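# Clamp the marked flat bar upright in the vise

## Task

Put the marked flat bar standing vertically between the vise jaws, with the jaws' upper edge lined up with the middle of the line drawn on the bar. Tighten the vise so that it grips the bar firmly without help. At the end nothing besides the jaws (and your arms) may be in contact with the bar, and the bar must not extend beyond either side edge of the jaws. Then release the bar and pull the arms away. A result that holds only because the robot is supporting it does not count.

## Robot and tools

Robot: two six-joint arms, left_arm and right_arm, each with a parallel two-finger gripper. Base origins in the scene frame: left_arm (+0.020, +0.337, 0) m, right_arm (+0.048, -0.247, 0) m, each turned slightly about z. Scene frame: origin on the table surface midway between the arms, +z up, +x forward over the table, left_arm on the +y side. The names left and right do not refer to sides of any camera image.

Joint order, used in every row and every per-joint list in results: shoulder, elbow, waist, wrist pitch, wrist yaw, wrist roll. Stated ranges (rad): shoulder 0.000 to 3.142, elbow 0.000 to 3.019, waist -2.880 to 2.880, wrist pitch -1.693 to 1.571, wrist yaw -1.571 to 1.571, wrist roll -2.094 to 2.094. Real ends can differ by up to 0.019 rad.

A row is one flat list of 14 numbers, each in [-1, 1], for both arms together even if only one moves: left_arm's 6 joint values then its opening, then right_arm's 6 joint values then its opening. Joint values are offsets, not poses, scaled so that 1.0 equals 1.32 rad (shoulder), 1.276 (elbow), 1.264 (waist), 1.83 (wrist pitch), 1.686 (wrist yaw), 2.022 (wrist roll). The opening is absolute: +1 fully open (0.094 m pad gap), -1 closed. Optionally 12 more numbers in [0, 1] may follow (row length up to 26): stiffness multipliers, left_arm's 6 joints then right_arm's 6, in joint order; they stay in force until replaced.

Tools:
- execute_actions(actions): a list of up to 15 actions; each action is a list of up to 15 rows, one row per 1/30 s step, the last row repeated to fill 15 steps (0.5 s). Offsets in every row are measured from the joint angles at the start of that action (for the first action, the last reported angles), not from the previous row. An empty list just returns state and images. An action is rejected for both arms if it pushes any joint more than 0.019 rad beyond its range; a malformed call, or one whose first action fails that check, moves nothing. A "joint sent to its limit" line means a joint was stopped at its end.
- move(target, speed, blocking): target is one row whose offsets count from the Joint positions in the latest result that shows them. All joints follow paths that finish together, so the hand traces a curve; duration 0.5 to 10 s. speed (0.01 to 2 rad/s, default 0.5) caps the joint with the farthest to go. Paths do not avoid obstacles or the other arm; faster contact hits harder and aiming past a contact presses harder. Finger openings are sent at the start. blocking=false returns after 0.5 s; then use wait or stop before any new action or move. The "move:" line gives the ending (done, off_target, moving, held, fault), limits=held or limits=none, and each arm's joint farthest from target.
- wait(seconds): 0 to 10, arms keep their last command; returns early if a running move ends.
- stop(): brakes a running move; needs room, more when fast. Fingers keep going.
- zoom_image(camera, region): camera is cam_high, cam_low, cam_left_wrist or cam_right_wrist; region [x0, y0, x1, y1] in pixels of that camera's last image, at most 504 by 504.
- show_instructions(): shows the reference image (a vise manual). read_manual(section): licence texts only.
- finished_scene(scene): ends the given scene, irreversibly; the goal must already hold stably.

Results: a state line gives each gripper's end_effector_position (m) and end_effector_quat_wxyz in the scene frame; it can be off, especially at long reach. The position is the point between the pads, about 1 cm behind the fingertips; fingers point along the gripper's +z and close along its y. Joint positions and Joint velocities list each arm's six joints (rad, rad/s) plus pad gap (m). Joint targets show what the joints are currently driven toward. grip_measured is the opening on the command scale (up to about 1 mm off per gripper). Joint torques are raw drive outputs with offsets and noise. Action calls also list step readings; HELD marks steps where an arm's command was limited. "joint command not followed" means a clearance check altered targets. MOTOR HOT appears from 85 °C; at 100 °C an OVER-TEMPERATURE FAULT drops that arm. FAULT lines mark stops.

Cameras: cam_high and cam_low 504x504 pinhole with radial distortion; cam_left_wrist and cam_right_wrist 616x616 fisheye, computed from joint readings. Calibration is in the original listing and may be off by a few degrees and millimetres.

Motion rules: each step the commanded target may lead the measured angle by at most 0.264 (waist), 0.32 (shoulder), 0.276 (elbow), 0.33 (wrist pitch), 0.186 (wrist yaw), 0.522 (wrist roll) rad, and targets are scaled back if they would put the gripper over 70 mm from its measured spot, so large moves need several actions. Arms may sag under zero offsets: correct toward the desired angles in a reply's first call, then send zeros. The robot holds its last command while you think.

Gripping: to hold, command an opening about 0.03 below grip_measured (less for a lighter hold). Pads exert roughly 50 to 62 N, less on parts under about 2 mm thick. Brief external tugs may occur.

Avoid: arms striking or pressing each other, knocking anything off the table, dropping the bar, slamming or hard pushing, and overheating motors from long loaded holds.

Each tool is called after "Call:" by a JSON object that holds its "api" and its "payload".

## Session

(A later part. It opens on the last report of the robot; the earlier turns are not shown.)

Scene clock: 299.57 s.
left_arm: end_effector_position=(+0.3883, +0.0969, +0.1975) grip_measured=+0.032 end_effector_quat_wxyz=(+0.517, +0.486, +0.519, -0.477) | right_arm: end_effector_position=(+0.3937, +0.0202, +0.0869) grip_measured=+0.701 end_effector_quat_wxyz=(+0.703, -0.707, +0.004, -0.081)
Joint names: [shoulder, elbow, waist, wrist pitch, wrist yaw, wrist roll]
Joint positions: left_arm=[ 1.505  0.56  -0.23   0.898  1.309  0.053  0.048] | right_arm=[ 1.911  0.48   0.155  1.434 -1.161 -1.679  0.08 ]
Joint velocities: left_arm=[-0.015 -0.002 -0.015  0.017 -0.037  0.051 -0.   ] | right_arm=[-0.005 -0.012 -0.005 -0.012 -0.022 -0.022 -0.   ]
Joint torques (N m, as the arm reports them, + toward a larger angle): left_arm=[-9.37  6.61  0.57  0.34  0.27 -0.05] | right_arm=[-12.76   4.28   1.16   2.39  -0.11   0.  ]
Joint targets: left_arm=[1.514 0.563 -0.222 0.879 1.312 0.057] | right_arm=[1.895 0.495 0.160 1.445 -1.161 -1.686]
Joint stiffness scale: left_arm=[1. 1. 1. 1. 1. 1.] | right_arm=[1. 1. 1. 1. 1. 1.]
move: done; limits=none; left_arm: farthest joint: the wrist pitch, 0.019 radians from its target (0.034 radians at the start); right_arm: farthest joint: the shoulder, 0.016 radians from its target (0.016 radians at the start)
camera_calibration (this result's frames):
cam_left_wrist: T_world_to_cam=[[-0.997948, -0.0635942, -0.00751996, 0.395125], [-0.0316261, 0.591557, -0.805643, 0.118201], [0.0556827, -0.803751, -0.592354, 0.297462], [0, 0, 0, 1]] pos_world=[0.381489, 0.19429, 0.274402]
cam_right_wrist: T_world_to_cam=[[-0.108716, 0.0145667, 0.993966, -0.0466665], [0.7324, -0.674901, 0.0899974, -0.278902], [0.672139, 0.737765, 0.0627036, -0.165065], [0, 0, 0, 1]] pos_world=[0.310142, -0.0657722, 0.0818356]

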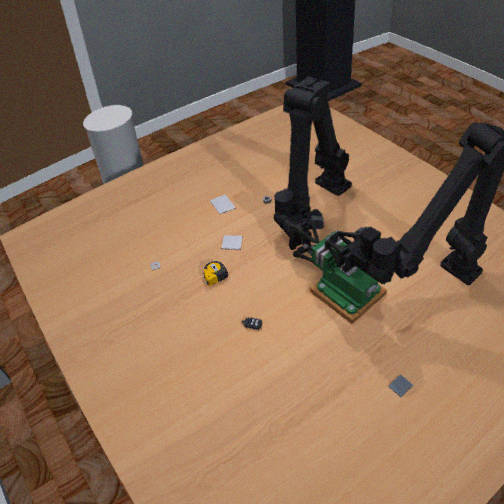

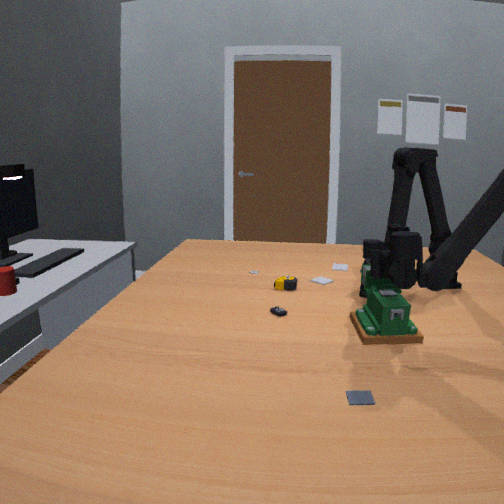

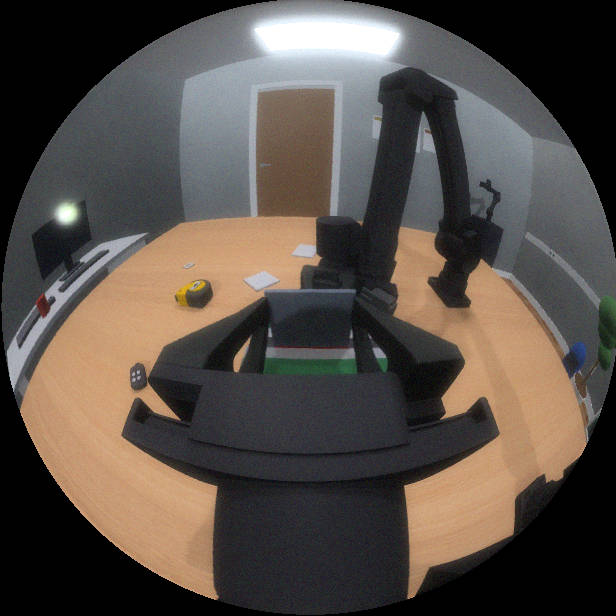

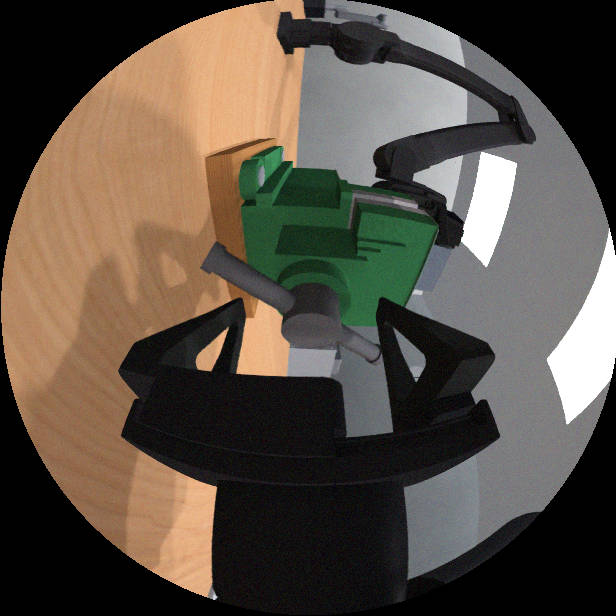

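Call:
{"api": "zoom_image", "payload": {"camera": "cam_left_wrist", "region": [260, 330, 365, 365]}}

Region (260, 330, 365, 365) of cam_left_wrist's 616x616 image, scaled by 4.800, with more detail than that image has.

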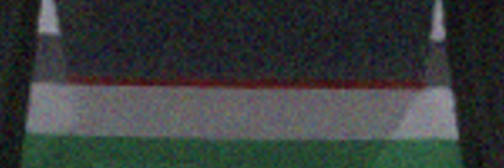

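Call:
{"api": "execute_actions", "payload": {"actions": [[[0.0068,0.0024,0.012,0.003,0.0018,0.002,0.0,-0.012,0.012,0.004,0.006,0.0,0.033,0.7],[0.0068,0.0024,0.012,0.003,0.0018,0.002,0.0,-0.012,0.012,0.004,0.006,0.0,0.066,0.7],[0.0068,0.0024,0.012,0.003,0.0018,0.002,0.0,-0.012,0.012,0.004,0.006,0.0,0.099,0.7],[0.0068,0.0024,0.012,0.003,0.0018,0.002,0.0,-0.012,0.012,0.004,0.006,0.0,0.132,0.7],[0.0068,0.0024,0.012,0.003,0.0018,0.002,0.0,-0.012,0.012,0.004,0.006,0.0,0.165,0.7],[0.0068,0.0024,0.012,0.003,0.0018,0.002,0.0,-0.012,0.012,0.004,0.006,0.0,0.198,0.7],[0.0068,0.0024,0.012,0.003,0.0018,0.002,0.0,-0.012,0.012,0.004,0.006,0.0,0.231,0.7],[0.0068,0.0024,0.012,0.003,0.0018,0.002,0.0,-0.012,0.012,0.004,0.006,0.0,0.264,0.7],[0.0068,0.0024,0.012,0.003,0.0018,0.002,0.0,-0.012,0.012,0.004,0.006,0.0,0.297,0.7],[0.0068,0.0024,0.012,0.003,0.0018,0.002,0.0,-0.012,0.012,0.004,0.006,0.0,0.330,0.7],[0.0068,0.0024,0.012,0.003,0.0018,0.002,0.0,-0.012,0.012,0.004,0.006,0.0,0.363,0.7],[0.0068,0.0024,0.012,0.003,0.0018,0.002,0.0,-0.012,0.012,0.004,0.006,0.0,0.396,0.7],[0.0068,0.0024,0.012,0.003,0.0018,0.002,0.0,-0.012,0.012,0.004,0.006,0.0,0.429,0.7],[0.0068,0.0024,0.012,0.003,0.0018,0.002,0.0,-0.012,0.012,0.004,0.006,0.0,0.462,0.7],[0.0068,0.0024,0.012,0.003,0.0018,0.002,0.0,-0.012,0.012,0.004,0.006,0.0,0.495,0.7]],[[0.0068,0.0024,0.012,0.003,0.0018,0.002,0.0,-0.012,0.012,0.007,0.007,-0.003,0.198,0.7],[0.0068,0.0024,0.012,0.003,0.0018,0.002,0.0,-0.012,0.012,0.007,0.007,-0.003,0.231,0.7],[0.0068,0.0024,0.012,0.003,0.0018,0.002,0.0,-0.012,0.012,0.007,0.007,-0.003,0.264,0.7],[0.0068,0.0024,0.012,0.003,0.0018,0.002,0.0,-0.012,0.012,0.007,0.007,-0.003,0.297,0.7],[0.0068,0.0024,0.012,0.003,0.0018,0.002,0.0,-0.012,0.012,0.007,0.007,-0.003,0.330,0.7],[0.0068,0.0024,0.012,0.003,0.0018,0.002,0.0,-0.012,0.012,0.007,0.007,-0.003,0.363,0.7],[0.0068,0.0024,0.012,0.003,0.0018,0.002,0.0,-0.012,0.012,0.007,0.007,-0.003,0.396,0.7],[0.0068,0.0024,0.012,0.003,0.0018,0.002,0.0,-0.012,0.012,0.007,0.007,-0.003,0.429,0.7],[0.0068,0.0024,0.012,0.003,0.0018,0.002,0.0,-0.012,0.012,0.007,0.007,-0.003,0.462,0.7],[0.0068,0.0024,0.012,0.003,0.0018,0.002,0.0,-0.012,0.012,0.007,0.007,-0.003,0.495,0.7],[0.0068,0.0024,0.012,0.003,0.0018,0.002,0.0,-0.012,0.012,0.007,0.007,-0.003,0.528,0.7],[0.0068,0.0024,0.012,0.003,0.0018,0.002,0.0,-0.012,0.012,0.007,0.007,-0.003,0.561,0.7],[0.0068,0.0024,0.012,0.003,0.0018,0.002,0.0,-0.012,0.012,0.007,0.007,-0.003,0.594,0.7],[0.0068,0.0024,0.012,0.003,0.0018,0.002,0.0,-0.012,0.012,0.007,0.007,-0.003,0.627,0.7],[0.0068,0.0024,0.012,0.003,0.0018,0.002,0.0,-0.012,0.012,0.007,0.007,-0.003,0.660,0.7]],[[0.0068,0.0024,0.012,0.003,0.0018,0.002,0.0,-0.012,0.012,0.007,0.007,-0.003,0.198,0.7],[0.0068,0.0024,0.012,0.003,0.0018,0.002,0.0,-0.012,0.012,0.007,0.007,-0.003,0.231,0.7],[0.0068,0.0024,0.012,0.003,0.0018,0.002,0.0,-0.012,0.012,0.007,0.007,-0.003,0.264,0.7],[0.0068,0.0024,0.012,0.003,0.0018,0.002,0.0,-0.012,0.012,0.007,0.007,-0.003,0.297,0.7],[0.0068,0.0024,0.012,0.003,0.0018,0.002,0.0,-0.012,0.012,0.007,0.007,-0.003,0.330,0.7],[0.0068,0.0024,0.012,0.003,0.0018,0.002,0.0,-0.012,0.012,0.007,0.007,-0.003,0.363,0.7],[0.0068,0.0024,0.012,0.003,0.0018,0.002,0.0,-0.012,0.012,0.007,0.007,-0.003,0.396,0.7],[0.0068,0.0024,0.012,0.003,0.0018,0.002,0.0,-0.012,0.012,0.007,0.007,-0.003,0.429,0.7],[0.0068,0.0024,0.012,0.003,0.0018,0.002,0.0,-0.012,0.012,0.007,0.007,-0.003,0.462,0.7],[0.0068,0.0024,0.012,0.003,0.0018,0.002,0.0,-0.012,0.012,0.007,0.007,-0.003,0.495,0.7],[0.0068,0.0024,0.012,0.003,0.0018,0.002,0.0,-0.012,0.012,0.007,0.007,-0.003,0.528,0.7],[0.0068,0.0024,0.012,0.003,0.0018,0.002,0.0,-0.012,0.012,0.007,0.007,-0.003,0.561,0.7],[0.0068,0.0024,0.012,0.003,0.0018,0.002,0.0,-0.012,0.012,0.007,0.007,-0.003,0.594,0.7],[0.0068,0.0024,0.012,0.003,0.0018,0.002,0.0,-0.012,0.012,0.007,0.007,-0.003,0.627,0.7],[0.0068,0.0024,0.012,0.003,0.0018,0.002,0.0,-0.012,0.012,0.007,0.007,-0.003,0.660,0.7]],[[0.0068,0.0024,0.012,0.003,0.0018,0.002,0.0,-0.012,0.012,0.007,0.007,0.0,0.198,0.7],[0.0068,0.0024,0.012,0.003,0.0018,0.002,0.0,-0.012,0.012,0.007,0.007,0.0,0.231,0.7],[0.0068,0.0024,0.012,0.003,0.0018,0.002,0.0,-0.012,0.012,0.007,0.007,0.0,0.264,0.7],[0.0068,0.0024,0.012,0.003,0.0018,0.002,0.0,-0.012,0.012,0.007,0.007,0.0,0.297,0.7],[0.0068,0.0024,0.012,0.003,0.0018,0.002,0.0,-0.012,0.012,0.007,0.007,0.0,0.330,0.7],[0.0068,0.0024,0.012,0.003,0.0018,0.002,0.0,-0.012,0.012,0.007,0.007,0.0,0.363,0.7],[0.0068,0.0024,0.012,0.003,0.0018,0.002,0.0,-0.012,0.012,0.007,0.007,0.0,0.385,0.7]],[[0.0068,0.0024,0.012,0.003,0.0018,0.002,0.0,-0.012,0.012,0.004,0.006,0.0,-0.040,0.7],[0.0068,0.0024,0.012,0.003,0.0018,0.002,0.0,-0.012,0.012,0.0,0.006,0.0,-0.079,0.7],[0.0068,0.0024,0.012,0.003,0.0018,0.002,0.0,-0.012,0.012,-0.007,0.006,0.0,-0.119,0.7],[0.0068,0.0024,0.012,0.003,0.0018,0.002,0.0,-0.012,0.012,-0.014,0.006,0.0,-0.158,0.7],[0.0068,0.0024,0.012,0.003,0.0018,0.002,0.0,-0.012,0.012,-0.021,0.006,0.0,-0.198,0.7],[0.0068,0.0024,0.012,0.003,0.0018,0.002,0.0,-0.012,0.012,-0.027,0.006,0.0,-0.237,0.7],[0.0068,0.0024,0.012,0.003,0.0018,0.002,0.0,-0.012,0.012,-0.034,0.006,0.0,-0.277,0.7],[0.0068,0.0024,0.012,0.003,0.0018,0.002,0.0,-0.012,0.012,-0.041,0.006,0.0,-0.316,0.7],[0.0068,0.0024,0.012,0.003,0.0018,0.002,0.0,-0.012,0.012,-0.048,0.006,0.0,-0.356,0.7],[0.0068,0.0024,0.012,0.003,0.0018,0.002,0.0,-0.012,0.012,-0.055,0.006,0.0,-0.396,0.7],[0.0068,0.0024,0.012,0.003,0.0018,0.002,0.0,-0.012,0.012,-0.062,0.006,0.0,-0.435,0.7],[0.0068,0.0024,0.012,0.003,0.0018,0.002,0.0,-0.012,0.012,-0.068,0.006,0.0,-0.475,0.7],[0.0068,0.0024,0.012,0.003,0.0018,0.002,0.0,-0.012,0.012,-0.075,0.006,0.0,-0.514,0.7],[0.0068,0.0024,0.012,0.003,0.0018,0.002,0.0,-0.012,0.012,-0.075,0.006,0.0,-0.554,0.7],[0.0068,0.0024,0.012,0.003,0.0018,0.002,0.0,-0.012,0.012,-0.075,0.006,0.0,-0.593,0.7]],[[0.0068,0.0024,0.012,0.003,0.0018,0.002,0.0,-0.012,0.012,-0.006,0.006,0.0,-0.233,0.7],[0.0068,0.0024,0.012,0.003,0.0018,0.002,0.0,-0.012,0.012,-0.006,0.006,0.0,-0.272,0.7],[0.0068,0.0024,0.012,0.003,0.0018,0.002,0.0,-0.012,0.012,-0.006,0.006,0.0,-0.312,0.7],[0.0068,0.0024,0.012,0.003,0.0018,0.002,0.0,-0.012,0.012,-0.006,0.006,0.0,-0.351,0.7],[0.0068,0.0024,0.012,0.003,0.0018,0.002,0.0,-0.012,0.012,-0.006,0.006,0.0,-0.391,0.7],[0.0068,0.0024,0.012,0.003,0.0018,0.002,0.0,-0.012,0.012,-0.006,0.006,0.0,-0.430,0.7],[0.0068,0.0024,0.012,0.003,0.0018,0.002,0.0,-0.012,0.012,-0.006,0.006,0.0,-0.470,0.7],[0.0068,0.0024,0.012,0.003,0.0018,0.002,0.0,-0.012,0.012,-0.006,0.006,0.0,-0.509,0.7],[0.0068,0.0024,0.012,0.003,0.0018,0.002,0.0,-0.012,0.012,-0.006,0.006,0.0,-0.549,0.7],[0.0068,0.0024,0.012,0.003,0.0018,0.002,0.0,-0.012,0.012,-0.006,0.006,0.0,-0.589,0.7],[0.0068,0.0024,0.012,0.003,0.0018,0.002,0.0,-0.012,0.012,-0.006,0.006,0.0,-0.628,0.7],[0.0068,0.0024,0.012,0.003,0.0018,0.002,0.0,-0.012,0.012,-0.006,0.006,0.0,-0.668,0.7],[0.0068,0.0024,0.012,0.003,0.0018,0.002,0.0,-0.012,0.012,-0.006,0.006,0.0,-0.707,0.7],[0.0068,0.0024,0.012,0.003,0.0018,0.002,0.0,-0.012,0.012,-0.006,0.006,0.0,-0.747,0.7],[0.0068,0.0024,0.012,0.003,0.0018,0.002,0.0,-0.012,0.012,-0.006,0.006,0.0,-0.786,0.7]],[[0.0068,0.0024,0.012,0.003,0.0018,0.002,0.0,-0.012,0.012,-0.002,0.006,0.0,-0.233,0.7],[0.0068,0.0024,0.012,0.003,0.0018,0.002,0.0,-0.012,0.012,-0.002,0.006,0.0,-0.272,0.7],[0.0068,0.0024,0.012,0.003,0.0018,0.002,0.0,-0.012,0.012,-0.002,0.006,0.0,-0.312,0.7],[0.0068,0.0024,0.012,0.003,0.0018,0.002,0.0,-0.012,0.012,-0.002,0.006,0.0,-0.351,0.7],[0.0068,0.0024,0.012,0.003,0.0018,0.002,0.0,-0.012,0.012,-0.002,0.006,0.0,-0.391,0.7],[0.0068,0.0024,0.012,0.003,0.0018,0.002,0.0,-0.012,0.012,-0.002,0.006,0.0,-0.430,0.7],[0.0068,0.0024,0.012,0.003,0.0018,0.002,0.0,-0.012,0.012,-0.002,0.006,0.0,-0.470,0.7],[0.0068,0.0024,0.012,0.003,0.0018,0.002,0.0,-0.012,0.012,-0.002,0.006,0.0,-0.509,0.7],[0.0068,0.0024,0.012,0.003,0.0018,0.002,0.0,-0.012,0.012,-0.002,0.006,0.0,-0.549,0.7],[0.0068,0.0024,0.012,0.003,0.0018,0.002,0.0,-0.012,0.012,-0.002,0.006,0.0,-0.589,0.7],[0.0068,0.0024,0.012,0.003,0.0018,0.002,0.0,-0.012,0.012,-0.002,0.006,0.0,-0.628,0.7],[0.0068,0.0024,0.012,0.003,0.0018,0.002,0.0,-0.012,0.012,-0.002,0.006,0.0,-0.668,0.7],[0.0068,0.0024,0.012,0.003,0.0018,0.002,0.0,-0.012,0.012,-0.002,0.006,0.0,-0.690,0.7]]]}}

Scene clock: 318.40 s.
left_arm: end_effector_position=(+0.3883, +0.0969, +0.1975) grip_measured=+0.032 end_effector_quat_wxyz=(+0.517, +0.486, +0.519, -0.477) | right_arm: end_effector_position=(+0.4190, -0.0146, +0.0874) grip_measured=+0.701 end_effector_quat_wxyz=(+0.705, -0.701, +0.089, -0.069)
Joint names: [shoulder, elbow, waist, wrist pitch, wrist yaw, wrist roll]
Joint positions: left_arm=[ 1.505  0.56  -0.23   0.898  1.309  0.053  0.048] | right_arm=[ 1.911  0.48   0.059  1.437 -1.154 -1.537  0.08 ]
Joint velocities: left_arm=[-0.005 -0.012 -0.005 -0.002 -0.037 -0.037  0.001] | right_arm=[ 0.005  0.002 -0.005  0.002 -0.022 -1.355 -0.001]
Joint torques (N m, as the arm reports them, + toward a larger angle): left_arm=[-8.21  6.76  0.67  1.05  0.27 -0.02] | right_arm=[-12.96   4.27   0.42   2.39  -0.1   -0.05]
Joint targets: left_arm=[1.514 0.563 -0.215 0.903 1.312 0.057] | right_arm=[1.895 0.495 0.056 1.448 -1.154 -1.750]
Joint stiffness scale: left_arm=[1. 1. 1. 1. 1. 1.] | right_arm=[1. 1. 1. 1. 1. 1.]
Step readings (joint positions; steps 1 to 15: 1st action; 16 to 30: 2nd action; 31 to 45: 3rd action; 46 to 60: 4th action; 61 to 75: 5th action; 76 to 90: 6th action; 91 to 105: 7th action):
0: left_arm=[1.505 0.560 -0.230 0.898 1.309 0.053] | right_arm=[1.911 0.480 0.155 1.434 -1.161 -1.679]
1: left_arm=[1.505 0.560 -0.230 0.898 1.309 0.053] | right_arm=[1.911 0.480 0.155 1.434 -1.161 -1.671]
2: left_arm=[1.505 0.560 -0.230 0.898 1.309 0.053] | right_arm=[1.911 0.480 0.155 1.434 -1.161 -1.653]
4: left_arm=[1.505 0.560 -0.230 0.898 1.309 0.053] | right_arm=[1.911 0.480 0.155 1.434 -1.161 -1.588]
8: left_arm=[1.505 0.560 -0.230 0.898 1.309 0.053] | right_arm=[1.911 0.480 0.155 1.434 -1.160 -1.393]
15: left_arm=[1.505 0.560 -0.230 0.898 1.309 0.053] | right_arm=[1.911 0.480 0.150 1.434 -1.154 -0.983]
16: left_arm=[1.505 0.560 -0.230 0.898 1.309 0.053] | right_arm=[1.911 0.480 0.150 1.434 -1.154 -0.916]
17: left_arm=[1.505 0.560 -0.230 0.898 1.309 0.053] | right_arm=[1.911 0.480 0.149 1.434 -1.154 -0.847]
19: left_arm=[1.505 0.560 -0.230 0.898 1.309 0.053] | right_arm=[1.911 0.480 0.149 1.434 -1.154 -0.710]
23: left_arm=[1.505 0.560 -0.230 0.898 1.309 0.053] | right_arm=[1.911 0.480 0.149 1.434 -1.156 -0.440]
30: left_arm=[1.505 0.560 -0.230 0.898 1.309 0.053] | right_arm=[1.911 0.480 0.149 1.434 -1.159 0.031]
31: left_arm=[1.505 0.560 -0.230 0.898 1.309 0.053] | right_arm=[1.911 0.480 0.149 1.434 -1.162 0.101]
32: left_arm=[1.505 0.560 -0.230 0.898 1.309 0.053] | right_arm=[1.911 0.480 0.149 1.434 -1.165 0.170]
34: left_arm=[1.505 0.560 -0.230 0.898 1.309 0.053] | right_arm=[1.911 0.480 0.150 1.434 -1.168 0.307]
38: left_arm=[1.505 0.560 -0.230 0.898 1.309 0.053] | right_arm=[1.911 0.480 0.151 1.434 -1.169 0.578]
45: left_arm=[1.505 0.560 -0.230 0.898 1.309 0.053] | right_arm=[1.911 0.480 0.151 1.436 -1.164 1.045]
46: left_arm=[1.505 0.560 -0.230 0.898 1.309 0.053] | right_arm=[1.911 0.480 0.151 1.436 -1.162 1.113]
47: left_arm=[1.505 0.560 -0.230 0.898 1.309 0.053] | right_arm=[1.911 0.480 0.151 1.437 -1.162 1.182]
49: left_arm=[1.505 0.560 -0.230 0.898 1.309 0.053] | right_arm=[1.911 0.480 0.151 1.437 -1.160 1.318]
53: left_arm=[1.505 0.560 -0.230 0.898 1.309 0.053] | right_arm=[1.911 0.480 0.151 1.437 -1.156 1.570]
60: left_arm=[1.505 0.560 -0.230 0.898 1.309 0.053] | right_arm=[1.911 0.480 0.150 1.437 -1.156 1.741]
61: left_arm=[1.505 0.560 -0.230 0.898 1.309 0.053] | right_arm=[1.911 0.480 0.150 1.437 -1.154 1.732]
62: left_arm=[1.505 0.560 -0.230 0.898 1.309 0.053] | right_arm=[1.911 0.480 0.150 1.437 -1.154 1.709]
64: left_arm=[1.505 0.560 -0.230 0.898 1.309 0.053] | right_arm=[1.911 0.480 0.149 1.437 -1.154 1.630]
68: left_arm=[1.505 0.560 -0.230 0.898 1.309 0.053] | right_arm=[1.911 0.480 0.131 1.437 -1.154 1.395]
75: left_arm=[1.505 0.560 -0.230 0.898 1.309 0.053] | right_arm=[1.911 0.480 0.064 1.437 -1.154 0.882]
76: left_arm=[1.505 0.560 -0.230 0.898 1.309 0.053] | right_arm=[1.911 0.480 0.060 1.437 -1.154 0.796]
77: left_arm=[1.505 0.560 -0.230 0.898 1.309 0.053] | right_arm=[1.911 0.480 0.059 1.437 -1.154 0.710]
79: left_arm=[1.505 0.560 -0.230 0.898 1.309 0.053] | right_arm=[1.911 0.480 0.059 1.437 -1.154 0.540]
83: left_arm=[1.505 0.560 -0.230 0.898 1.309 0.053] | right_arm=[1.911 0.480 0.059 1.437 -1.154 0.211]
90: left_arm=[1.505 0.560 -0.230 0.898 1.309 0.053] | right_arm=[1.911 0.480 0.059 1.437 -1.154 -0.355]
91: left_arm=[1.505 0.560 -0.230 0.898 1.309 0.053] | right_arm=[1.911 0.480 0.059 1.437 -1.154 -0.441]
92: left_arm=[1.505 0.560 -0.230 0.898 1.309 0.053] | right_arm=[1.911 0.480 0.059 1.437 -1.154 -0.527]
94: left_arm=[1.505 0.560 -0.230 0.898 1.309 0.053] | right_arm=[1.911 0.480 0.059 1.437 -1.154 -0.697]
98: left_arm=[1.505 0.560 -0.230 0.898 1.309 0.053] | right_arm=[1.911 0.480 0.059 1.437 -1.154 -1.026]
105: Joint positions above
camera_calibration (this result's frames):
cam_left_wrist: T_world_to_cam=[[-0.997948, -0.0635942, -0.00751996, 0.395125], [-0.0316261, 0.591557, -0.805643, 0.118201], [0.0556827, -0.803751, -0.592354, 0.297462], [0, 0, 0, 1]] pos_world=[0.381489, 0.19429, 0.274402]
cam_right_wrist: T_world_to_cam=[[0.0274034, -0.00626378, 0.999605, -0.101737], [0.66355, -0.747782, -0.0228765, -0.283336], [0.74763, 0.663914, -0.0163355, -0.182159], [0, 0, 0, 1]] pos_world=[0.326983, -0.0915726, 0.0922394]

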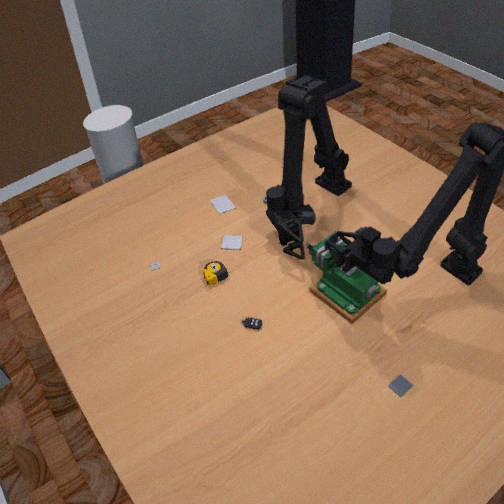

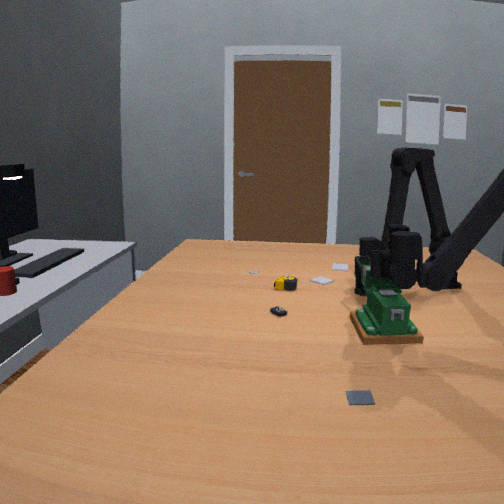

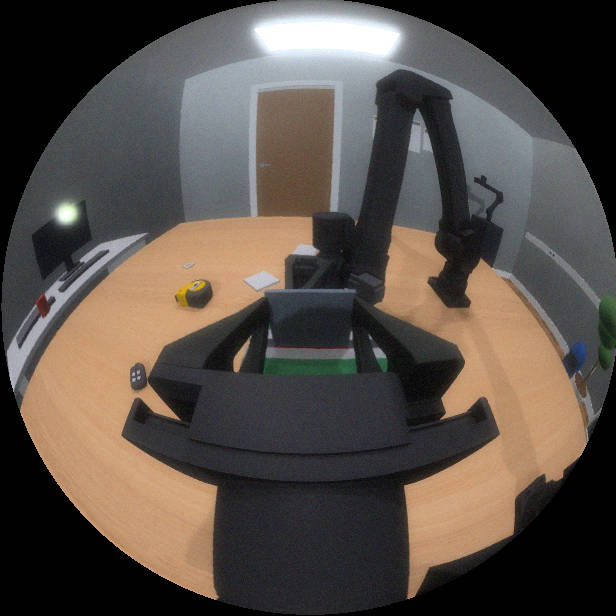

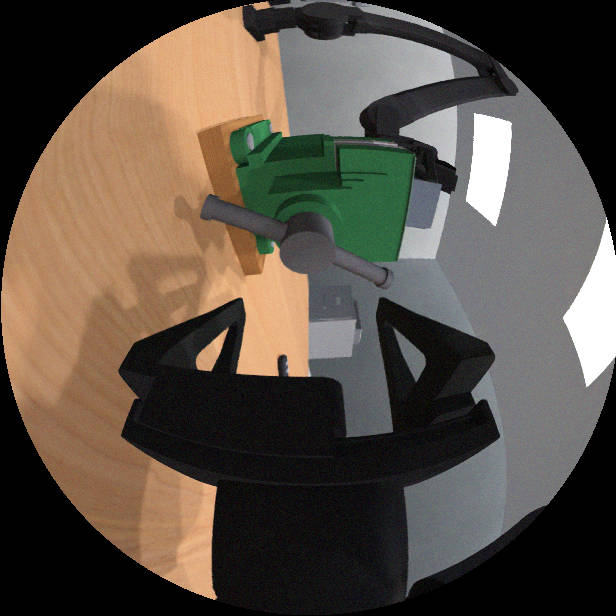

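Call:
{"api": "zoom_image", "payload": {"camera": "cam_left_wrist", "region": [260, 330, 365, 365]}}

Region (260, 330, 365, 365) of cam_left_wrist's 616x616 image, scaled by 4.800, with more detail than that image has.

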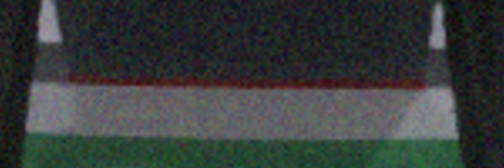

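Call:
{"api": "zoom_image", "payload": {"camera": "cam_left_wrist", "region": [255, 280, 365, 320]}}

Region (255, 280, 365, 320) of cam_left_wrist's 616x616 image, scaled by 4.582, with more detail than that image has; it fills the top 183 rows of this view, and the rest is white.

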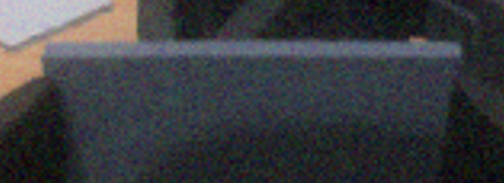

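Call:
{"api": "execute_actions", "payload": {"actions": [[[0.0068,0.0024,0.012,0.003,0.0018,0.002,0.0,-0.012,0.013,0.004,0.006,0.0,-0.103,0.7],[0.0068,0.0024,0.012,0.003,0.0018,0.002,0.0,-0.012,0.014,0.010,0.006,0.0,-0.103,0.7],[0.0068,0.0024,0.012,0.003,0.0018,0.002,0.0,-0.012,0.015,0.017,0.006,0.0,-0.103,0.7],[0.0068,0.0024,0.012,0.003,0.0018,0.002,0.0,-0.012,0.016,0.024,0.006,0.0,-0.103,0.7],[0.0068,0.0024,0.012,0.003,0.0018,0.002,0.0,-0.012,0.017,0.031,0.006,0.0,-0.103,0.7],[0.0068,0.0024,0.012,0.003,0.0018,0.002,0.0,-0.012,0.018,0.038,0.006,0.0,-0.103,0.7],[0.0068,0.0024,0.012,0.003,0.0018,0.002,0.0,-0.012,0.019,0.045,0.006,0.0,-0.103,0.7],[0.0068,0.0024,0.012,0.003,0.0018,0.002,0.0,-0.012,0.019,0.052,0.006,0.0,-0.103,0.7],[0.0068,0.0024,0.012,0.003,0.0018,0.002,0.0,-0.012,0.019,0.059,0.006,0.0,-0.103,0.7],[0.0068,0.0024,0.012,0.003,0.0018,0.002,0.0,-0.012,0.019,0.066,0.006,0.0,-0.103,0.7],[0.0068,0.0024,0.012,0.003,0.0018,0.002,0.0,-0.012,0.019,0.073,0.006,0.0,-0.103,0.7],[0.0068,0.0024,0.012,0.003,0.0018,0.002,0.0,-0.012,0.019,0.080,0.006,0.0,-0.103,0.7],[0.0068,0.0024,0.012,0.003,0.0018,0.002,0.0,-0.012,0.019,0.0855,0.006,0.0,-0.103,0.7]],[[0.0068,0.0024,0.012,0.003,0.0018,0.002,0.0,-0.012,0.012,0.007,0.006,0.0,0.033,0.7],[0.0068,0.0024,0.012,0.003,0.0018,0.002,0.0,-0.012,0.012,0.007,0.006,0.0,0.066,0.7],[0.0068,0.0024,0.012,0.003,0.0018,0.002,0.0,-0.012,0.012,0.007,0.006,0.0,0.099,0.7],[0.0068,0.0024,0.012,0.003,0.0018,0.002,0.0,-0.012,0.012,0.007,0.006,0.0,0.132,0.7],[0.0068,0.0024,0.012,0.003,0.0018,0.002,0.0,-0.012,0.012,0.007,0.006,0.0,0.165,0.7],[0.0068,0.0024,0.012,0.003,0.0018,0.002,0.0,-0.012,0.012,0.007,0.006,0.0,0.198,0.7],[0.0068,0.0024,0.012,0.003,0.0018,0.002,0.0,-0.012,0.012,0.007,0.006,0.0,0.231,0.7],[0.0068,0.0024,0.012,0.003,0.0018,0.002,0.0,-0.012,0.012,0.007,0.006,0.0,0.264,0.7],[0.0068,0.0024,0.012,0.003,0.0018,0.002,0.0,-0.012,0.012,0.007,0.006,0.0,0.297,0.7],[0.0068,0.0024,0.012,0.003,0.0018,0.002,0.0,-0.012,0.012,0.007,0.006,0.0,0.330,0.7],[0.0068,0.0024,0.012,0.003,0.0018,0.002,0.0,-0.012,0.012,0.007,0.006,0.0,0.363,0.7],[0.0068,0.0024,0.012,0.003,0.0018,0.002,0.0,-0.012,0.012,0.007,0.006,0.0,0.396,0.7],[0.0068,0.0024,0.012,0.003,0.0018,0.002,0.0,-0.012,0.012,0.007,0.006,0.0,0.429,0.7],[0.0068,0.0024,0.012,0.003,0.0018,0.002,0.0,-0.012,0.012,0.007,0.006,0.0,0.462,0.7],[0.0068,0.0024,0.012,0.003,0.0018,0.002,0.0,-0.012,0.012,0.007,0.006,0.0,0.495,0.7]],[[0.0068,0.0024,0.012,0.003,0.0018,0.002,0.0,-0.012,0.012,0.007,0.007,-0.004,0.198,0.7],[0.0068,0.0024,0.012,0.003,0.0018,0.002,0.0,-0.012,0.012,0.007,0.007,-0.004,0.231,0.7],[0.0068,0.0024,0.012,0.003,0.0018,0.002,0.0,-0.012,0.012,0.007,0.007,-0.004,0.264,0.7],[0.0068,0.0024,0.012,0.003,0.0018,0.002,0.0,-0.012,0.012,0.007,0.007,-0.004,0.297,0.7],[0.0068,0.0024,0.012,0.003,0.0018,0.002,0.0,-0.012,0.012,0.007,0.007,-0.004,0.330,0.7],[0.0068,0.0024,0.012,0.003,0.0018,0.002,0.0,-0.012,0.012,0.007,0.007,-0.004,0.363,0.7],[0.0068,0.0024,0.012,0.003,0.0018,0.002,0.0,-0.012,0.012,0.007,0.007,-0.004,0.396,0.7],[0.0068,0.0024,0.012,0.003,0.0018,0.002,0.0,-0.012,0.012,0.007,0.007,-0.004,0.429,0.7],[0.0068,0.0024,0.012,0.003,0.0018,0.002,0.0,-0.012,0.012,0.007,0.007,-0.004,0.462,0.7],[0.0068,0.0024,0.012,0.003,0.0018,0.002,0.0,-0.012,0.012,0.007,0.007,-0.004,0.495,0.7],[0.0068,0.0024,0.012,0.003,0.0018,0.002,0.0,-0.012,0.012,0.007,0.007,-0.004,0.528,0.7],[0.0068,0.0024,0.012,0.003,0.0018,0.002,0.0,-0.012,0.012,0.007,0.007,-0.004,0.561,0.7],[0.0068,0.0024,0.012,0.003,0.0018,0.002,0.0,-0.012,0.012,0.007,0.007,-0.004,0.594,0.7],[0.0068,0.0024,0.012,0.003,0.0018,0.002,0.0,-0.012,0.012,0.007,0.007,-0.004,0.627,0.7],[0.0068,0.0024,0.012,0.003,0.0018,0.002,0.0,-0.012,0.012,0.007,0.007,-0.004,0.660,0.7]],[[0.0068,0.0024,0.012,0.003,0.0018,0.002,0.0,-0.012,0.012,0.007,0.007,-0.004,0.198,0.7],[0.0068,0.0024,0.012,0.003,0.0018,0.002,0.0,-0.012,0.012,0.007,0.007,-0.004,0.231,0.7],[0.0068,0.0024,0.012,0.003,0.0018,0.002,0.0,-0.012,0.012,0.007,0.007,-0.004,0.264,0.7],[0.0068,0.0024,0.012,0.003,0.0018,0.002,0.0,-0.012,0.012,0.007,0.007,-0.004,0.297,0.7],[0.0068,0.0024,0.012,0.003,0.0018,0.002,0.0,-0.012,0.012,0.007,0.007,-0.004,0.330,0.7],[0.0068,0.0024,0.012,0.003,0.0018,0.002,0.0,-0.012,0.012,0.007,0.007,-0.004,0.363,0.7],[0.0068,0.0024,0.012,0.003,0.0018,0.002,0.0,-0.012,0.012,0.007,0.007,-0.004,0.396,0.7],[0.0068,0.0024,0.012,0.003,0.0018,0.002,0.0,-0.012,0.012,0.007,0.007,-0.004,0.429,0.7],[0.0068,0.0024,0.012,0.003,0.0018,0.002,0.0,-0.012,0.012,0.007,0.007,-0.004,0.462,0.7],[0.0068,0.0024,0.012,0.003,0.0018,0.002,0.0,-0.012,0.012,0.007,0.007,-0.004,0.495,0.7],[0.0068,0.0024,0.012,0.003,0.0018,0.002,0.0,-0.012,0.012,0.007,0.007,-0.004,0.528,0.7],[0.0068,0.0024,0.012,0.003,0.0018,0.002,0.0,-0.012,0.012,0.007,0.007,-0.004,0.561,0.7],[0.0068,0.0024,0.012,0.003,0.0018,0.002,0.0,-0.012,0.012,0.007,0.007,-0.004,0.594,0.7],[0.0068,0.0024,0.012,0.003,0.0018,0.002,0.0,-0.012,0.012,0.007,0.007,-0.004,0.627,0.7],[0.0068,0.0024,0.012,0.003,0.0018,0.002,0.0,-0.012,0.012,0.007,0.007,-0.004,0.660,0.7]],[[0.0068,0.0024,0.012,0.003,0.0018,0.002,0.0,-0.012,0.012,0.007,0.007,-0.004,0.198,0.7],[0.0068,0.0024,0.012,0.003,0.0018,0.002,0.0,-0.012,0.012,0.007,0.007,-0.004,0.231,0.7],[0.0068,0.0024,0.012,0.003,0.0018,0.002,0.0,-0.012,0.012,0.007,0.007,-0.004,0.264,0.7],[0.0068,0.0024,0.012,0.003,0.0018,0.002,0.0,-0.012,0.012,0.007,0.007,-0.004,0.297,0.7],[0.0068,0.0024,0.012,0.003,0.0018,0.002,0.0,-0.012,0.012,0.007,0.007,-0.004,0.330,0.7],[0.0068,0.0024,0.012,0.003,0.0018,0.002,0.0,-0.012,0.012,0.007,0.007,-0.004,0.363,0.7],[0.0068,0.0024,0.012,0.003,0.0018,0.002,0.0,-0.012,0.012,0.007,0.007,-0.004,0.396,0.7],[0.0068,0.0024,0.012,0.003,0.0018,0.002,0.0,-0.012,0.012,0.007,0.007,-0.004,0.420,0.7]],[[0.0068,0.0024,0.012,0.003,0.0018,0.002,0.0,-0.012,0.012,0.004,0.006,0.0,-0.040,0.7],[0.0068,0.0024,0.012,0.003,0.0018,0.002,0.0,-0.012,0.012,0.0,0.006,0.0,-0.079,0.7],[0.0068,0.0024,0.012,0.003,0.0018,0.002,0.0,-0.012,0.012,-0.007,0.006,0.0,-0.119,0.7],[0.0068,0.0024,0.012,0.003,0.0018,0.002,0.0,-0.012,0.012,-0.014,0.006,0.0,-0.158,0.7],[0.0068,0.0024,0.012,0.003,0.0018,0.002,0.0,-0.012,0.012,-0.021,0.006,0.0,-0.198,0.7],[0.0068,0.0024,0.012,0.003,0.0018,0.002,0.0,-0.012,0.012,-0.027,0.006,0.0,-0.237,0.7],[0.0068,0.0024,0.012,0.003,0.0018,0.002,0.0,-0.012,0.012,-0.034,0.006,0.0,-0.277,0.7],[0.0068,0.0024,0.012,0.003,0.0018,0.002,0.0,-0.012,0.012,-0.041,0.006,0.0,-0.316,0.7],[0.0068,0.0024,0.012,0.003,0.0018,0.002,0.0,-0.012,0.012,-0.048,0.006,0.0,-0.356,0.7],[0.0068,0.0024,0.012,0.003,0.0018,0.002,0.0,-0.012,0.012,-0.055,0.006,0.0,-0.396,0.7],[0.0068,0.0024,0.012,0.003,0.0018,0.002,0.0,-0.012,0.012,-0.062,0.006,0.0,-0.435,0.7],[0.0068,0.0024,0.012,0.003,0.0018,0.002,0.0,-0.012,0.012,-0.068,0.006,0.0,-0.475,0.7],[0.0068,0.0024,0.012,0.003,0.0018,0.002,0.0,-0.012,0.012,-0.075,0.006,0.0,-0.514,0.7],[0.0068,0.0024,0.012,0.003,0.0018,0.002,0.0,-0.012,0.012,-0.075,0.006,0.0,-0.554,0.7],[0.0068,0.0024,0.012,0.003,0.0018,0.002,0.0,-0.012,0.012,-0.075,0.006,0.0,-0.593,0.7]],[[0.0068,0.0024,0.012,0.003,0.0018,0.002,0.0,-0.012,0.012,-0.006,0.006,0.0,-0.233,0.7],[0.0068,0.0024,0.012,0.003,0.0018,0.002,0.0,-0.012,0.012,-0.006,0.006,0.0,-0.272,0.7],[0.0068,0.0024,0.012,0.003,0.0018,0.002,0.0,-0.012,0.012,-0.006,0.006,0.0,-0.312,0.7],[0.0068,0.0024,0.012,0.003,0.0018,0.002,0.0,-0.012,0.012,-0.006,0.006,0.0,-0.351,0.7],[0.0068,0.0024,0.012,0.003,0.0018,0.002,0.0,-0.012,0.012,-0.006,0.006,0.0,-0.391,0.7],[0.0068,0.0024,0.012,0.003,0.0018,0.002,0.0,-0.012,0.012,-0.006,0.006,0.0,-0.430,0.7],[0.0068,0.0024,0.012,0.003,0.0018,0.002,0.0,-0.012,0.012,-0.006,0.006,0.0,-0.470,0.7],[0.0068,0.0024,0.012,0.003,0.0018,0.002,0.0,-0.012,0.012,-0.006,0.006,0.0,-0.509,0.7],[0.0068,0.0024,0.012,0.003,0.0018,0.002,0.0,-0.012,0.012,-0.006,0.006,0.0,-0.549,0.7],[0.0068,0.0024,0.012,0.003,0.0018,0.002,0.0,-0.012,0.012,-0.006,0.006,0.0,-0.589,0.7],[0.0068,0.0024,0.012,0.003,0.0018,0.002,0.0,-0.012,0.012,-0.006,0.006,0.0,-0.628,0.7],[0.0068,0.0024,0.012,0.003,0.0018,0.002,0.0,-0.012,0.012,-0.006,0.006,0.0,-0.668,0.7],[0.0068,0.0024,0.012,0.003,0.0018,0.002,0.0,-0.012,0.012,-0.006,0.006,0.0,-0.707,0.7],[0.0068,0.0024,0.012,0.003,0.0018,0.002,0.0,-0.012,0.012,-0.006,0.006,0.0,-0.747,0.7],[0.0068,0.0024,0.012,0.003,0.0018,0.002,0.0,-0.012,0.012,-0.006,0.006,0.0,-0.786,0.7]],[[0.0068,0.0024,0.012,0.003,0.0018,0.002,0.0,-0.012,0.012,-0.002,0.006,0.0,-0.233,0.7],[0.0068,0.0024,0.012,0.003,0.0018,0.002,0.0,-0.012,0.012,-0.002,0.006,0.0,-0.272,0.7],[0.0068,0.0024,0.012,0.003,0.0018,0.002,0.0,-0.012,0.012,-0.002,0.006,0.0,-0.312,0.7],[0.0068,0.0024,0.012,0.003,0.0018,0.002,0.0,-0.012,0.012,-0.002,0.006,0.0,-0.351,0.7],[0.0068,0.0024,0.012,0.003,0.0018,0.002,0.0,-0.012,0.012,-0.002,0.006,0.0,-0.391,0.7],[0.0068,0.0024,0.012,0.003,0.0018,0.002,0.0,-0.012,0.012,-0.002,0.006,0.0,-0.430,0.7],[0.0068,0.0024,0.012,0.003,0.0018,0.002,0.0,-0.012,0.012,-0.002,0.006,0.0,-0.470,0.7],[0.0068,0.0024,0.012,0.003,0.0018,0.002,0.0,-0.012,0.012,-0.002,0.006,0.0,-0.509,0.7],[0.0068,0.0024,0.012,0.003,0.0018,0.002,0.0,-0.012,0.012,-0.002,0.006,0.0,-0.549,0.7],[0.0068,0.0024,0.012,0.003,0.0018,0.002,0.0,-0.012,0.012,-0.002,0.006,0.0,-0.589,0.7],[0.0068,0.0024,0.012,0.003,0.0018,0.002,0.0,-0.012,0.012,-0.002,0.006,0.0,-0.628,0.7],[0.0068,0.0024,0.012,0.003,0.0018,0.002,0.0,-0.012,0.012,-0.002,0.006,0.0,-0.668,0.7],[0.0068,0.0024,0.012,0.003,0.0018,0.002,0.0,-0.012,0.012,-0.002,0.006,0.0,-0.690,0.7]]]}}

Scene clock: 342.70 s.
left_arm: end_effector_position=(+0.3883, +0.0969, +0.1975) grip_measured=+0.032 end_effector_quat_wxyz=(+0.517, +0.486, +0.519, -0.477) | right_arm: end_effector_position=(+0.4198, -0.0127, +0.0887) grip_measured=+0.701 end_effector_quat_wxyz=(+0.706, -0.700, +0.084, -0.070)
Joint names: [shoulder, elbow, waist, wrist pitch, wrist yaw, wrist roll]
Joint positions: left_arm=[ 1.505  0.56  -0.23   0.898  1.309  0.053  0.048] | right_arm=[ 1.911  0.485  0.062  1.439 -1.156 -1.537  0.08 ]
Joint velocities: left_arm=[ 0.005  0.002 -0.015  0.002 -0.022 -0.095 -0.   ] | right_arm=[-0.015  0.002 -0.015 -0.012  0.037 -1.326  0.   ]
Joint torques (N m, as the arm reports them, + toward a larger angle): left_arm=[-8.81  6.44  0.62  1.04  0.23 -0.01] | right_arm=[-13.01   4.3    0.4    2.39  -0.1   -0.1 ]
Joint targets: left_arm=[1.514 0.563 -0.215 0.903 1.312 0.057] | right_arm=[1.895 0.500 0.060 1.450 -1.156 -1.749]
Joint stiffness scale: left_arm=[1. 1. 1. 1. 1. 1.] | right_arm=[1. 1. 1. 1. 1. 1.]
Step readings (joint positions; steps 1 to 15: 1st action; 16 to 30: 2nd action; 31 to 45: 3rd action; 46 to 60: 4th action; 61 to 75: 5th action; 76 to 90: 6th action; 91 to 105: 7th action; 106 to 120: 8th action):
0: left_arm=[1.505 0.560 -0.230 0.898 1.309 0.053] | right_arm=[1.911 0.480 0.059 1.437 -1.154 -1.734]
1: left_arm=[1.505 0.560 -0.230 0.898 1.309 0.053] | right_arm=[1.911 0.480 0.059 1.437 -1.154 -1.734]
2: left_arm=[1.505 0.560 -0.230 0.898 1.309 0.053] | right_arm=[1.911 0.480 0.059 1.437 -1.154 -1.734]
4: left_arm=[1.505 0.560 -0.230 0.898 1.309 0.053] | right_arm=[1.911 0.480 0.062 1.437 -1.154 -1.734]
8: left_arm=[1.505 0.560 -0.230 0.898 1.309 0.053] | right_arm=[1.911 0.481 0.093 1.437 -1.154 -1.734]
15: left_arm=[1.505 0.560 -0.230 0.898 1.309 0.053] | right_arm=[1.911 0.485 0.158 1.437 -1.154 -1.734]
16: left_arm=[1.505 0.560 -0.230 0.898 1.309 0.053] | right_arm=[1.911 0.485 0.162 1.437 -1.154 -1.727]
17: left_arm=[1.505 0.560 -0.230 0.898 1.309 0.053] | right_arm=[1.911 0.485 0.163 1.437 -1.154 -1.708]
19: left_arm=[1.505 0.560 -0.230 0.898 1.309 0.053] | right_arm=[1.911 0.485 0.163 1.437 -1.154 -1.643]
23: left_arm=[1.505 0.560 -0.230 0.898 1.309 0.053] | right_arm=[1.911 0.485 0.163 1.437 -1.150 -1.452]
30: left_arm=[1.505 0.560 -0.230 0.898 1.309 0.053] | right_arm=[1.911 0.485 0.157 1.437 -1.146 -1.041]
31: left_arm=[1.505 0.560 -0.230 0.898 1.309 0.053] | right_arm=[1.911 0.485 0.156 1.437 -1.146 -0.974]
32: left_arm=[1.505 0.560 -0.230 0.898 1.309 0.053] | right_arm=[1.911 0.485 0.156 1.437 -1.146 -0.905]
34: left_arm=[1.505 0.560 -0.230 0.898 1.309 0.053] | right_arm=[1.911 0.485 0.155 1.437 -1.146 -0.769]
38: left_arm=[1.505 0.560 -0.230 0.898 1.309 0.053] | right_arm=[1.911 0.485 0.155 1.437 -1.148 -0.498]
45: left_arm=[1.505 0.560 -0.230 0.898 1.309 0.053] | right_arm=[1.911 0.485 0.155 1.437 -1.151 -0.027]
46: left_arm=[1.505 0.560 -0.230 0.898 1.309 0.053] | right_arm=[1.911 0.485 0.155 1.437 -1.154 0.042]
47: left_arm=[1.505 0.560 -0.230 0.898 1.309 0.053] | right_arm=[1.911 0.485 0.155 1.437 -1.158 0.111]
49: left_arm=[1.505 0.560 -0.230 0.898 1.309 0.053] | right_arm=[1.911 0.485 0.156 1.437 -1.161 0.248]
53: left_arm=[1.505 0.560 -0.230 0.898 1.309 0.053] | right_arm=[1.911 0.485 0.158 1.437 -1.165 0.520]
60: left_arm=[1.505 0.560 -0.230 0.898 1.309 0.053] | right_arm=[1.911 0.485 0.160 1.438 -1.162 0.987]
61: left_arm=[1.505 0.560 -0.230 0.898 1.309 0.053] | right_arm=[1.911 0.485 0.160 1.438 -1.162 1.056]
62: left_arm=[1.505 0.560 -0.230 0.898 1.309 0.053] | right_arm=[1.911 0.485 0.160 1.439 -1.162 1.125]
64: left_arm=[1.505 0.560 -0.230 0.898 1.309 0.053] | right_arm=[1.911 0.485 0.159 1.439 -1.160 1.260]
68: left_arm=[1.505 0.560 -0.230 0.898 1.309 0.053] | right_arm=[1.911 0.485 0.157 1.439 -1.159 1.527]
75: left_arm=[1.505 0.560 -0.230 0.898 1.309 0.053] | right_arm=[1.911 0.485 0.154 1.439 -1.158 1.741]
76: left_arm=[1.505 0.560 -0.230 0.898 1.309 0.053] | right_arm=[1.911 0.485 0.154 1.439 -1.156 1.733]
77: left_arm=[1.505 0.560 -0.230 0.898 1.309 0.053] | right_arm=[1.911 0.485 0.154 1.439 -1.156 1.709]
79: left_arm=[1.505 0.560 -0.230 0.898 1.309 0.053] | right_arm=[1.911 0.485 0.153 1.439 -1.156 1.631]
83: left_arm=[1.505 0.560 -0.230 0.898 1.309 0.053] | right_arm=[1.911 0.485 0.135 1.439 -1.156 1.396]
90: left_arm=[1.505 0.560 -0.230 0.898 1.309 0.053] | right_arm=[1.911 0.485 0.068 1.439 -1.156 0.882]
91: left_arm=[1.505 0.560 -0.230 0.898 1.309 0.053] | right_arm=[1.911 0.485 0.064 1.439 -1.156 0.797]
92: left_arm=[1.505 0.560 -0.230 0.898 1.309 0.053] | right_arm=[1.911 0.485 0.062 1.439 -1.156 0.710]
94: left_arm=[1.505 0.560 -0.230 0.898 1.309 0.053] | right_arm=[1.911 0.485 0.062 1.439 -1.156 0.541]
98: left_arm=[1.505 0.560 -0.230 0.898 1.309 0.053] | right_arm=[1.911 0.485 0.062 1.439 -1.156 0.211]
105: left_arm=[1.505 0.560 -0.230 0.898 1.309 0.053] | right_arm=[1.911 0.485 0.062 1.439 -1.156 -0.354]
106: left_arm=[1.505 0.560 -0.230 0.898 1.309 0.053] | right_arm=[1.911 0.485 0.062 1.439 -1.156 -0.440]
107: left_arm=[1.505 0.560 -0.230 0.898 1.309 0.053] | right_arm=[1.911 0.485 0.062 1.439 -1.156 -0.526]
109: left_arm=[1.505 0.560 -0.230 0.898 1.309 0.053] | right_arm=[1.911 0.485 0.062 1.439 -1.156 -0.696]
113: left_arm=[1.505 0.560 -0.230 0.898 1.309 0.053] | right_arm=[1.911 0.485 0.062 1.439 -1.156 -1.025]
120: Joint positions above
camera_calibration (this result's frames):
cam_left_wrist: T_world_to_cam=[[-0.997948, -0.0635942, -0.00751996, 0.395125], [-0.0316261, 0.591557, -0.805643, 0.118201], [0.0556827, -0.803751, -0.592354, 0.297462], [0, 0, 0, 1]] pos_world=[0.381489, 0.19429, 0.274402]
cam_right_wrist: T_world_to_cam=[[0.0210744, -0.00767284, 0.999748, -0.100445], [0.667956, -0.743938, -0.0197899, -0.284482], [0.743903, 0.668205, -0.0105529, -0.182849], [0, 0, 0, 1]] pos_world=[0.32816, -0.0902265, 0.0928607]

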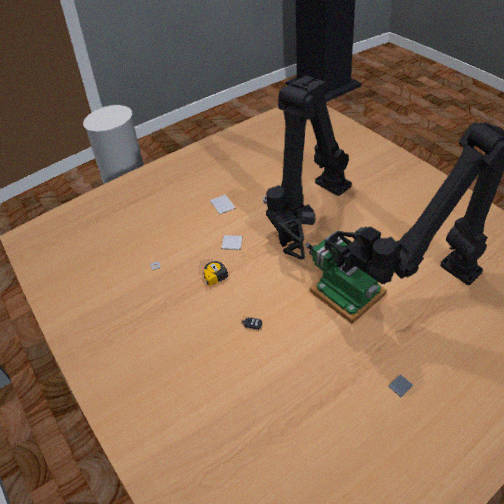

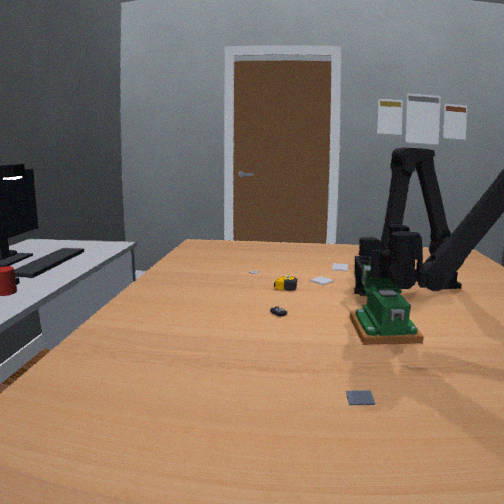

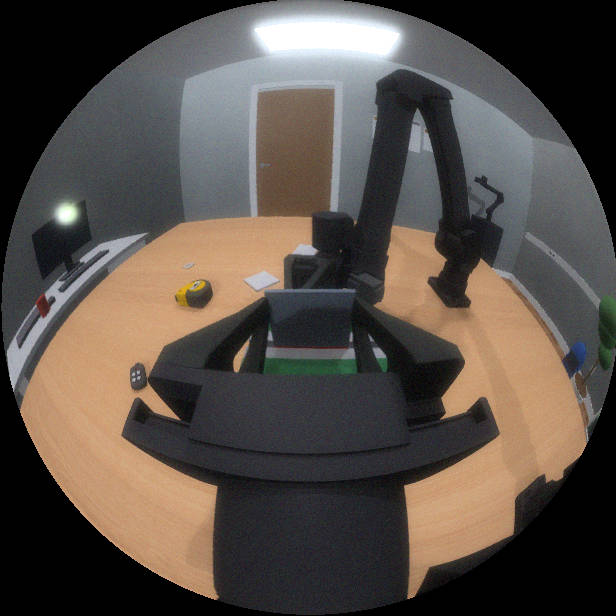

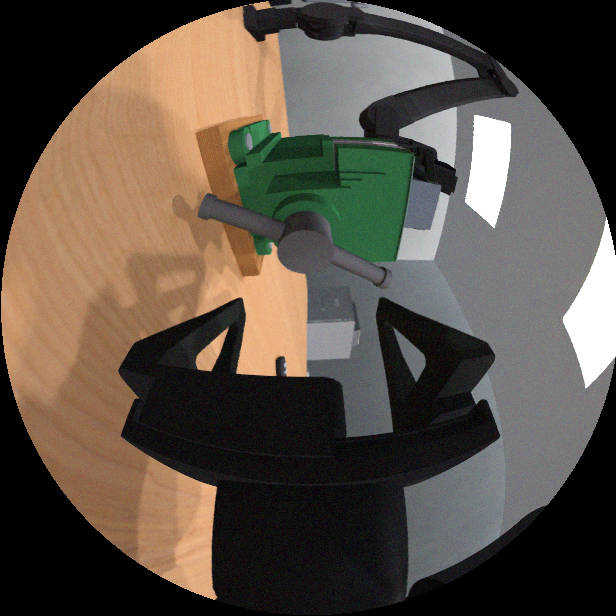

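Call:
{"api": "zoom_image", "payload": {"camera": "cam_left_wrist", "region": [260, 330, 365, 365]}}

Region (260, 330, 365, 365) of cam_left_wrist's 616x616 image, scaled by 4.800, with more detail than that image has.

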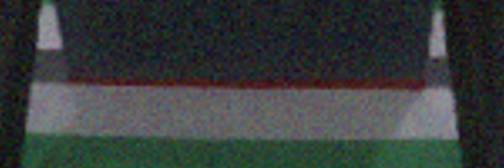

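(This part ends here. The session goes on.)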